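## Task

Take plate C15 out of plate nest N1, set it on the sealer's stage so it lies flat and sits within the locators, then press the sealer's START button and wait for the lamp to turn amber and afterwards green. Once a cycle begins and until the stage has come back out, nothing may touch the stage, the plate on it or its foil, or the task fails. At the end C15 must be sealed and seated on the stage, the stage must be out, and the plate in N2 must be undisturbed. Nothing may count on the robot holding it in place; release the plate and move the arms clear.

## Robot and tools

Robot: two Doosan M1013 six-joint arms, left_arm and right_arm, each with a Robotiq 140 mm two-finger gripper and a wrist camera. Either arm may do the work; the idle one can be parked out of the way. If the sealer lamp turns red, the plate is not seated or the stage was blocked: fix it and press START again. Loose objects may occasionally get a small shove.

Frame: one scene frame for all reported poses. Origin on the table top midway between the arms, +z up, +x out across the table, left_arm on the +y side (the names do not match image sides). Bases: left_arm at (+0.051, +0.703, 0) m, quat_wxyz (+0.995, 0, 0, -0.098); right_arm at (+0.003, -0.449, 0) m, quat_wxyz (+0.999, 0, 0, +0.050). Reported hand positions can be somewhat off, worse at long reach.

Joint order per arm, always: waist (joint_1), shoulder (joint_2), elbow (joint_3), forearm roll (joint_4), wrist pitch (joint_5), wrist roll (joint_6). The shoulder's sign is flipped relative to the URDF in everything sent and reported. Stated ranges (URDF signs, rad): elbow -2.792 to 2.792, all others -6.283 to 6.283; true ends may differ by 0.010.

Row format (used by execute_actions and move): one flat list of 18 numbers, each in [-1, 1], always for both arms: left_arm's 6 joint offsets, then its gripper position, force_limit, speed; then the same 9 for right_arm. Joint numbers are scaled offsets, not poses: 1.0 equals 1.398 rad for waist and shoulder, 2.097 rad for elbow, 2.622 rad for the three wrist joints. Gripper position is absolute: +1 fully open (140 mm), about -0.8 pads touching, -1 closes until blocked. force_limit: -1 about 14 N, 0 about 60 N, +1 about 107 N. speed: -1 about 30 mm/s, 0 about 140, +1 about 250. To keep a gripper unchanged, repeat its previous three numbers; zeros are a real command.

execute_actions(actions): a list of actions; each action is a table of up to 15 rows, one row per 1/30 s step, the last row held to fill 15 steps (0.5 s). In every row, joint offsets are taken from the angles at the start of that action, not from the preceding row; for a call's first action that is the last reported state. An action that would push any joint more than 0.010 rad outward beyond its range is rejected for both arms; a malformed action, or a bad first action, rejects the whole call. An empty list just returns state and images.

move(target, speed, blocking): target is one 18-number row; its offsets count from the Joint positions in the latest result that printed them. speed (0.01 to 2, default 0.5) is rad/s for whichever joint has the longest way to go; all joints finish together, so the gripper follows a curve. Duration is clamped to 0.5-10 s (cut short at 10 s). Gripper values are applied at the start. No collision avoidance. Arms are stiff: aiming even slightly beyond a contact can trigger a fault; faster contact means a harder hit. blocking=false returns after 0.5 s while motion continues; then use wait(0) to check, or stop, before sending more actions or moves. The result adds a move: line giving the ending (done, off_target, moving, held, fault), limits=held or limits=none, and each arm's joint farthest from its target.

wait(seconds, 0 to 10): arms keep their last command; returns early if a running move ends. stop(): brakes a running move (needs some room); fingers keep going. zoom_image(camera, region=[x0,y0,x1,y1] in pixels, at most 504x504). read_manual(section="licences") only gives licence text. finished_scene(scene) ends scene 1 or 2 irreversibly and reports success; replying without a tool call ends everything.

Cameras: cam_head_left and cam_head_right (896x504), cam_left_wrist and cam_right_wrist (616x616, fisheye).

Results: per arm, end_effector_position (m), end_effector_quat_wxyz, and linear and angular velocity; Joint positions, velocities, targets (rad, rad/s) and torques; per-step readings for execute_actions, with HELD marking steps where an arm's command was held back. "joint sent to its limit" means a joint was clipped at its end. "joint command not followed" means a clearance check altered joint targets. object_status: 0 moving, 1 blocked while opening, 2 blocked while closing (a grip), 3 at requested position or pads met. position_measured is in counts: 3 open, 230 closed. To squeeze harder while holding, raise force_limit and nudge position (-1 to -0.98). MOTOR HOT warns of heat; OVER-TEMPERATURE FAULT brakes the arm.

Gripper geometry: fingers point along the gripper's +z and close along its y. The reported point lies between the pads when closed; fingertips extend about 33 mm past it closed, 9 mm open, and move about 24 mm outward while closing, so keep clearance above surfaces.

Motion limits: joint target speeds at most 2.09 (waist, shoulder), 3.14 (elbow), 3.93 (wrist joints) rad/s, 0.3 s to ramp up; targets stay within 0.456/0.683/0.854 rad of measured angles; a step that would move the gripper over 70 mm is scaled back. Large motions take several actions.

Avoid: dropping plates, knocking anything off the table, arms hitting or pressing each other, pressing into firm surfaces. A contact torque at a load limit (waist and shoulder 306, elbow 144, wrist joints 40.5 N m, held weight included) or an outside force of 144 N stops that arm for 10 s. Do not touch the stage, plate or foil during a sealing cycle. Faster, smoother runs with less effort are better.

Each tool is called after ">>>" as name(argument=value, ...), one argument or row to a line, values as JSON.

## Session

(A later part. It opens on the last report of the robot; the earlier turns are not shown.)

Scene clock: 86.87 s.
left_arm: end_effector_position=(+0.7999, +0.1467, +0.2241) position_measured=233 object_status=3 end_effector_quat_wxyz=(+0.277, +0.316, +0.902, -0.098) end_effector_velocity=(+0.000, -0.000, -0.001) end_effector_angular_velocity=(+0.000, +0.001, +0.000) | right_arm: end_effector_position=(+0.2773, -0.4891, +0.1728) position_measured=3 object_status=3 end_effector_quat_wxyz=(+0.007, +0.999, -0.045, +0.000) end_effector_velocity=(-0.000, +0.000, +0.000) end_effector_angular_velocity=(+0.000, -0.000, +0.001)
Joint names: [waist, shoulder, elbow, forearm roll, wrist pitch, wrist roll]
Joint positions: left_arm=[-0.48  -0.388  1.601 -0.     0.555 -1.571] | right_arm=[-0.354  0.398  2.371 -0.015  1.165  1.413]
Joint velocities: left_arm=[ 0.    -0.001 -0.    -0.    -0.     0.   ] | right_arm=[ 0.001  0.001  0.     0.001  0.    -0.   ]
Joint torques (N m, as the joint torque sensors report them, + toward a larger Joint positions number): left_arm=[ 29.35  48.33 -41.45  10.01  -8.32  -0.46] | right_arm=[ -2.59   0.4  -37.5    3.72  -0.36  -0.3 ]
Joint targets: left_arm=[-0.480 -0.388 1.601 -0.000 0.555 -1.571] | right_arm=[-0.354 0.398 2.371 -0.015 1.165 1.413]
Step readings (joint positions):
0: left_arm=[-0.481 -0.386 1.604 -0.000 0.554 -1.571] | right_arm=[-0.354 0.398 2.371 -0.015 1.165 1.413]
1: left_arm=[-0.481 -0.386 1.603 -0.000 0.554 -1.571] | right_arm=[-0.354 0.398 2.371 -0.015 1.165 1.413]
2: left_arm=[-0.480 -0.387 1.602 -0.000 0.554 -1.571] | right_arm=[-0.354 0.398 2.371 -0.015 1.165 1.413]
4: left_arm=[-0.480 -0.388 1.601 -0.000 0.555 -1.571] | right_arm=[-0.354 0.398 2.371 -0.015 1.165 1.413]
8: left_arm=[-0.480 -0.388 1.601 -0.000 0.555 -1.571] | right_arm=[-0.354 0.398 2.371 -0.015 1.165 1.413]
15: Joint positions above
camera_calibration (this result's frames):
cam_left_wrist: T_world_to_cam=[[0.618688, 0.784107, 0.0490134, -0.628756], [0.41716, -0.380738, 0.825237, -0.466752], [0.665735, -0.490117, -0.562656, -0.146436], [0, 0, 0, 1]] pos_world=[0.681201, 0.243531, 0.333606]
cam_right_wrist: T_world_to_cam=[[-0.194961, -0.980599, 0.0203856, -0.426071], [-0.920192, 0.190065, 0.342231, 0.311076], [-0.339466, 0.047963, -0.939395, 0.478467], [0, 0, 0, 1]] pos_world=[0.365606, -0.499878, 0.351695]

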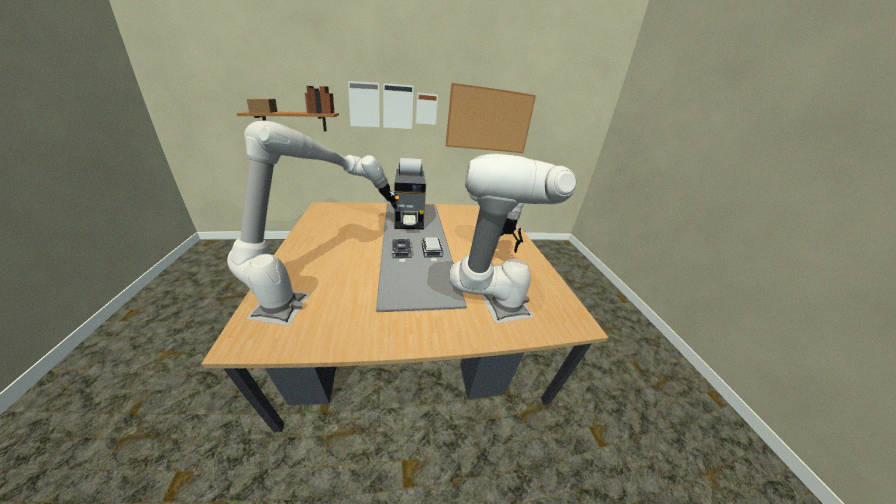

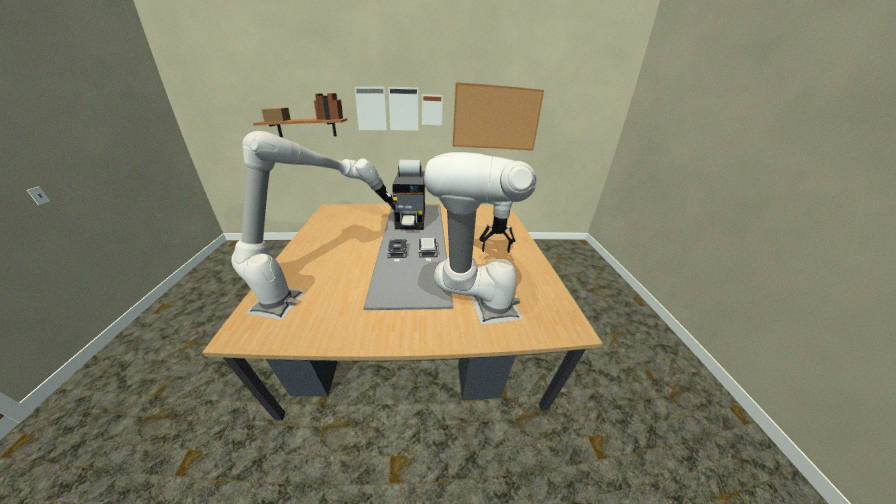

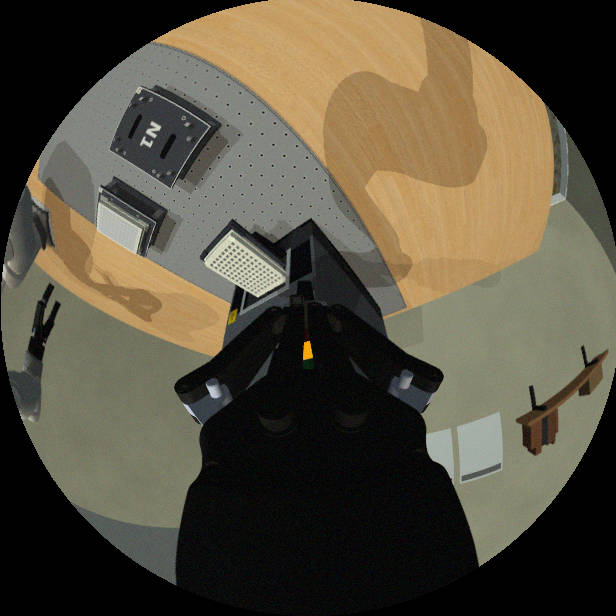

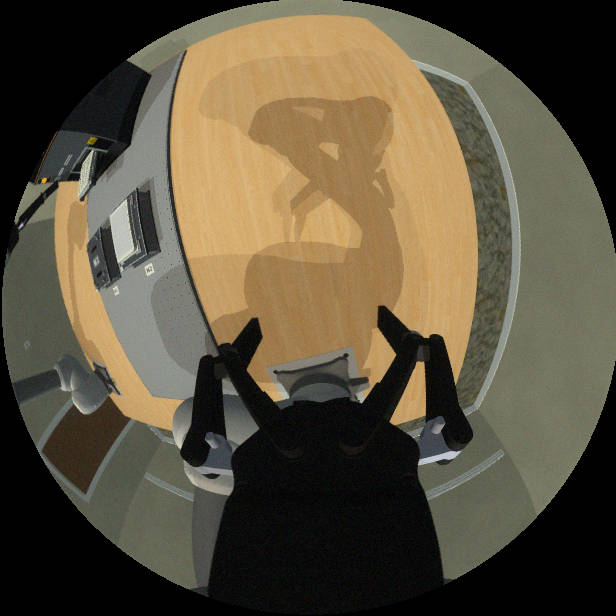

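Cycle running; retreat.

>>> move(
  target=[-0.037,0.082,0.037,0,0.014,0,-1,0,0.5,0,0,0,0,0,0,1,0,0],
  speed=0.2,
)

>>> wait(
  seconds=10,
)

>>> zoom_image(
  camera="cam_head_right",
  region=[360,150,450,240],
)

Scene clock: 88.20 s.
left_arm: end_effector_position=(+0.7260, +0.1480, +0.2664) position_measured=233 object_status=3 end_effector_quat_wxyz=(+0.275, +0.340, +0.893, -0.105) end_effector_velocity=(-0.000, -0.000, +0.000) end_effector_angular_velocity=(-0.001, +0.000, +0.001) | right_arm: end_effector_position=(+0.2773, -0.4891, +0.1728) position_measured=3 object_status=3 end_effector_quat_wxyz=(+0.007, +0.999, -0.045, +0.000) end_effector_velocity=(+0.000, -0.000, +0.000) end_effector_angular_velocity=(+0.000, -0.001, -0.001)
Joint names: [waist, shoulder, elbow, forearm roll, wrist pitch, wrist roll]
Joint positions: left_arm=[-0.531 -0.274  1.678 -0.     0.592 -1.571] | right_arm=[-0.354  0.398  2.371 -0.015  1.165  1.413]
Joint velocities: left_arm=[-0.     0.     0.    -0.001  0.    -0.001] | right_arm=[-0.001  0.    -0.     0.    -0.    -0.   ]
Joint torques (N m, as the joint torque sensors report them, + toward a larger Joint positions number): left_arm=[ -0.29  64.57 -37.67   4.07  -1.37  -0.15] | right_arm=[ -2.71   1.4  -37.42   3.74  -0.38  -0.32]
Joint targets: left_arm=[-0.531 -0.274 1.678 -0.000 0.592 -1.571] | right_arm=[-0.354 0.398 2.371 -0.015 1.165 1.413]
move: done; limits=none; left_arm: farthest joint: the shoulder, 0.001 radians from its target (0.115 radians at the start); right_arm: farthest joint: the waist, 0.000 radians from its target (0.000 radians at the start)
camera_calibration (this result's frames):
cam_left_wrist: T_world_to_cam=[[0.658409, 0.751059, 0.0490725, -0.610109], [0.396674, -0.401671, 0.825415, -0.452373], [0.639646, -0.523995, -0.562389, -0.0490241], [0, 0, 0, 1]] pos_world=[0.612504, 0.250834, 0.375764]
cam_right_wrist: T_world_to_cam=[[-0.194961, -0.980599, 0.0203857, -0.426071], [-0.920192, 0.190065, 0.342231, 0.311076], [-0.339466, 0.0479629, -0.939395, 0.478467], [0, 0, 0, 1]] pos_world=[0.365606, -0.499878, 0.351695]

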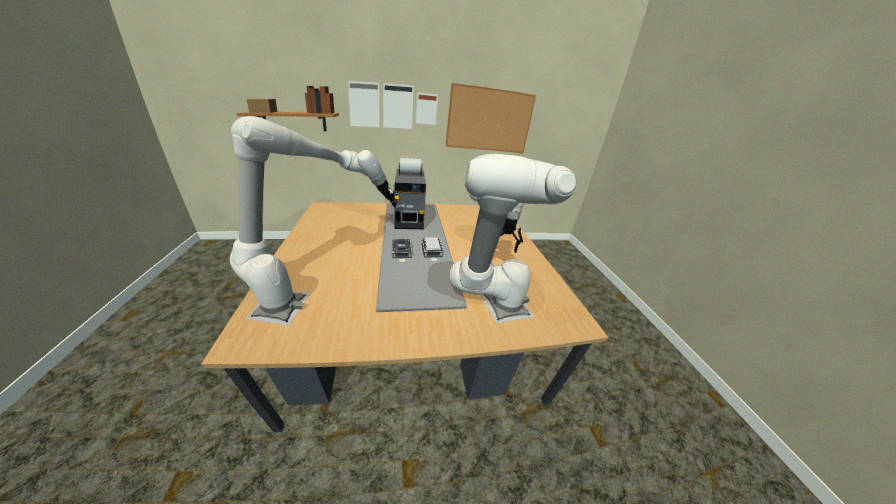

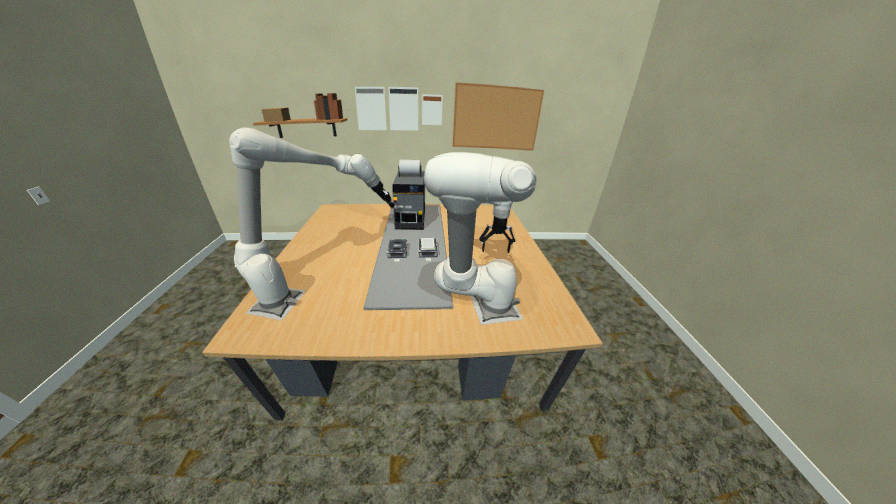

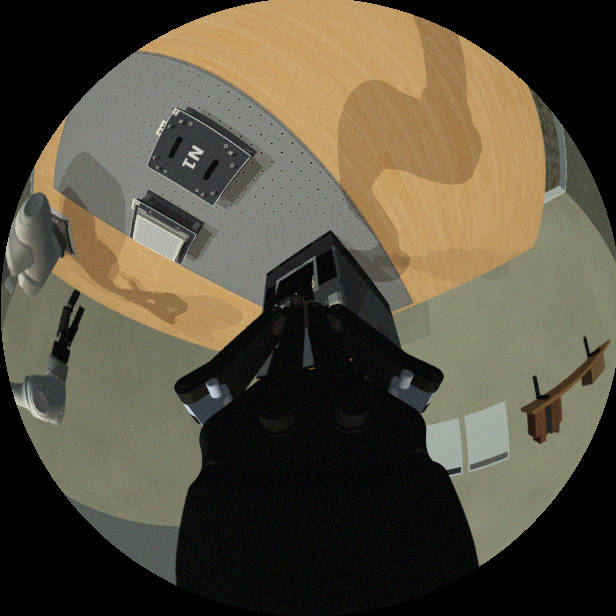

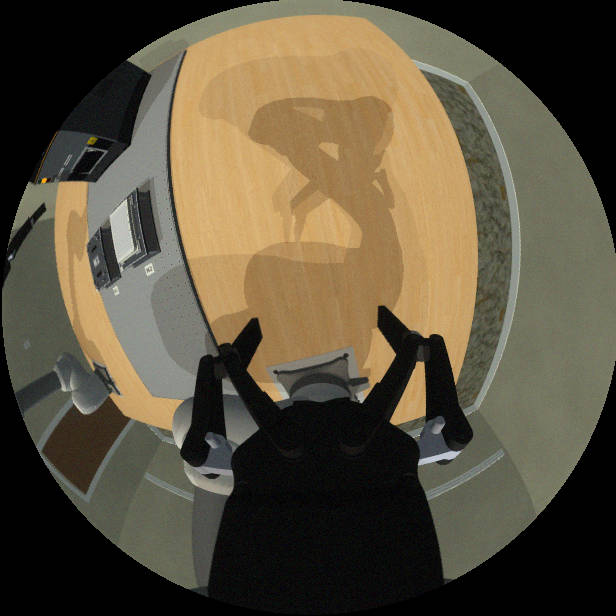

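Scene clock: 98.20 s.
left_arm: end_effector_position=(+0.7260, +0.1480, +0.2664) position_measured=233 object_status=3 end_effector_quat_wxyz=(+0.275, +0.340, +0.893, -0.105) end_effector_velocity=(+0.000, -0.000, +0.000) end_effector_angular_velocity=(-0.001, -0.000, +0.001) | right_arm: end_effector_position=(+0.2773, -0.4891, +0.1728) position_measured=3 object_status=3 end_effector_quat_wxyz=(+0.007, +0.999, -0.045, +0.000) end_effector_velocity=(-0.000, -0.001, +0.000) end_effector_angular_velocity=(-0.000, -0.000, -0.002)
Joint names: [waist, shoulder, elbow, forearm roll, wrist pitch, wrist roll]
Joint positions: left_arm=[-0.531 -0.274  1.678 -0.     0.592 -1.571] | right_arm=[-0.354  0.398  2.371 -0.015  1.165  1.413]
Joint velocities: left_arm=[-0.     0.     0.     0.    -0.001 -0.002] | right_arm=[-0.002 -0.    -0.    -0.    -0.     0.   ]
Joint torques (N m, as the joint torque sensors report them, + toward a larger Joint positions number): left_arm=[ -1.27  64.98 -38.04   3.87  -1.32  -0.21] | right_arm=[ -3.4    0.46 -37.64   3.82  -0.35  -0.26]
Joint targets: left_arm=[-0.531 -0.274 1.678 -0.000 0.592 -1.571] | right_arm=[-0.354 0.398 2.371 -0.015 1.165 1.413]
wait: 10.00 s; at rest by 0.17 s
camera_calibration (this result's frames):
cam_left_wrist: T_world_to_cam=[[0.658402, 0.75107, 0.049005, -0.610061], [0.396697, -0.401609, 0.825434, -0.452426], [0.639639, -0.524027, -0.562367, -0.0489934], [0, 0, 0, 1]] pos_world=[0.61248, 0.250826, 0.375792]
cam_right_wrist: T_world_to_cam=[[-0.194961, -0.980599, 0.0203857, -0.426071], [-0.920192, 0.190065, 0.342231, 0.311076], [-0.339466, 0.0479628, -0.939395, 0.478467], [0, 0, 0, 1]] pos_world=[0.365606, -0.499878, 0.351695]

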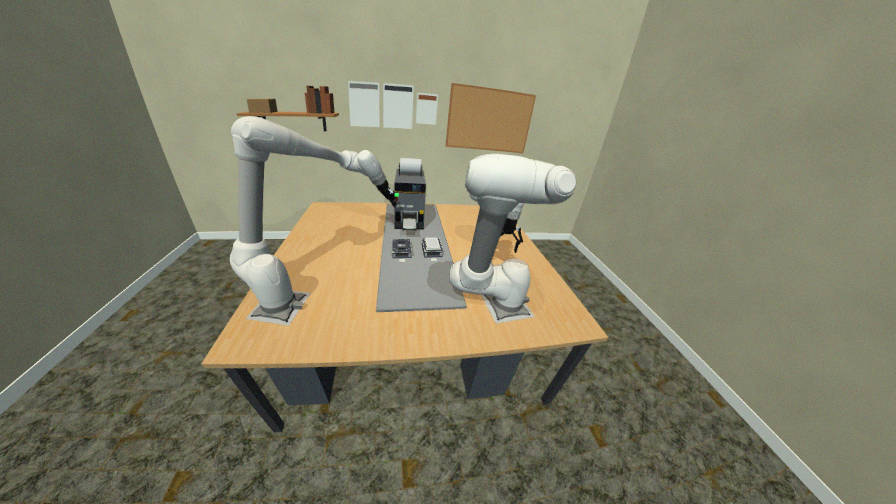

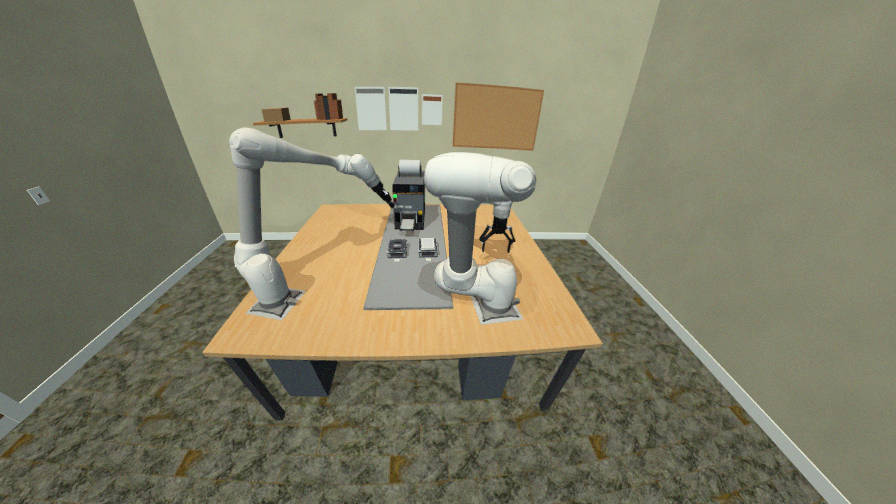

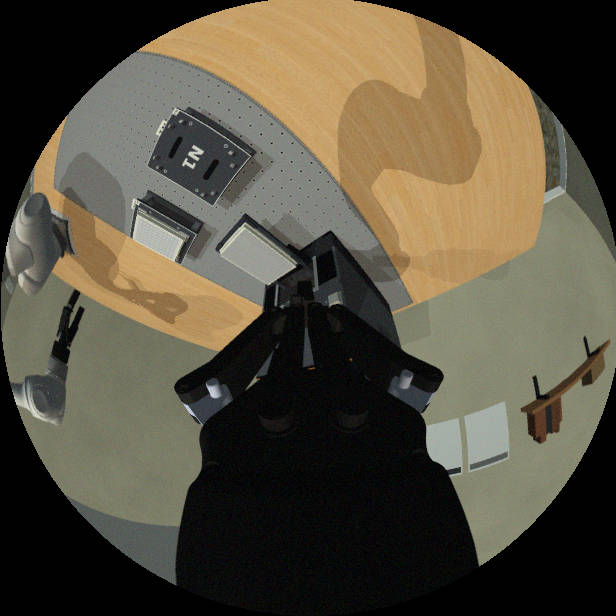

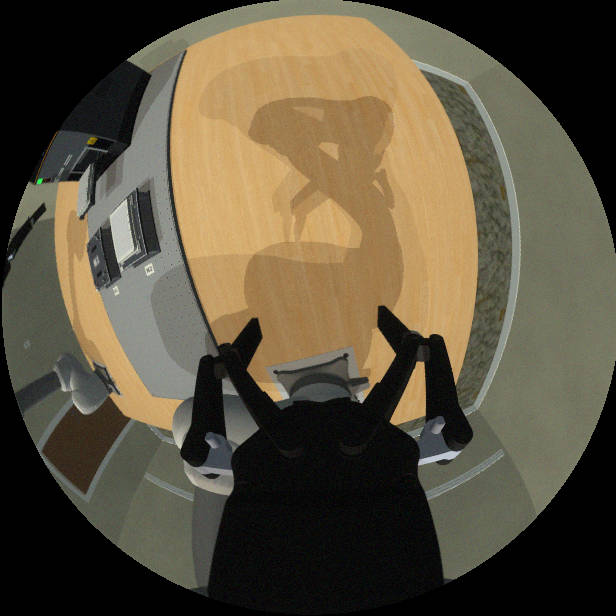

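Region (360, 150, 450, 240) of cam_head_right's 896x504 image, scaled by 5.600, with more detail than that image has.

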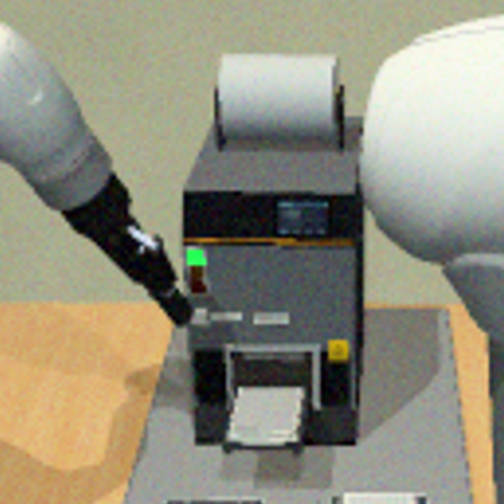

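>>> finished_scene(
  scene=2,
)

The scene is finished: the task was done.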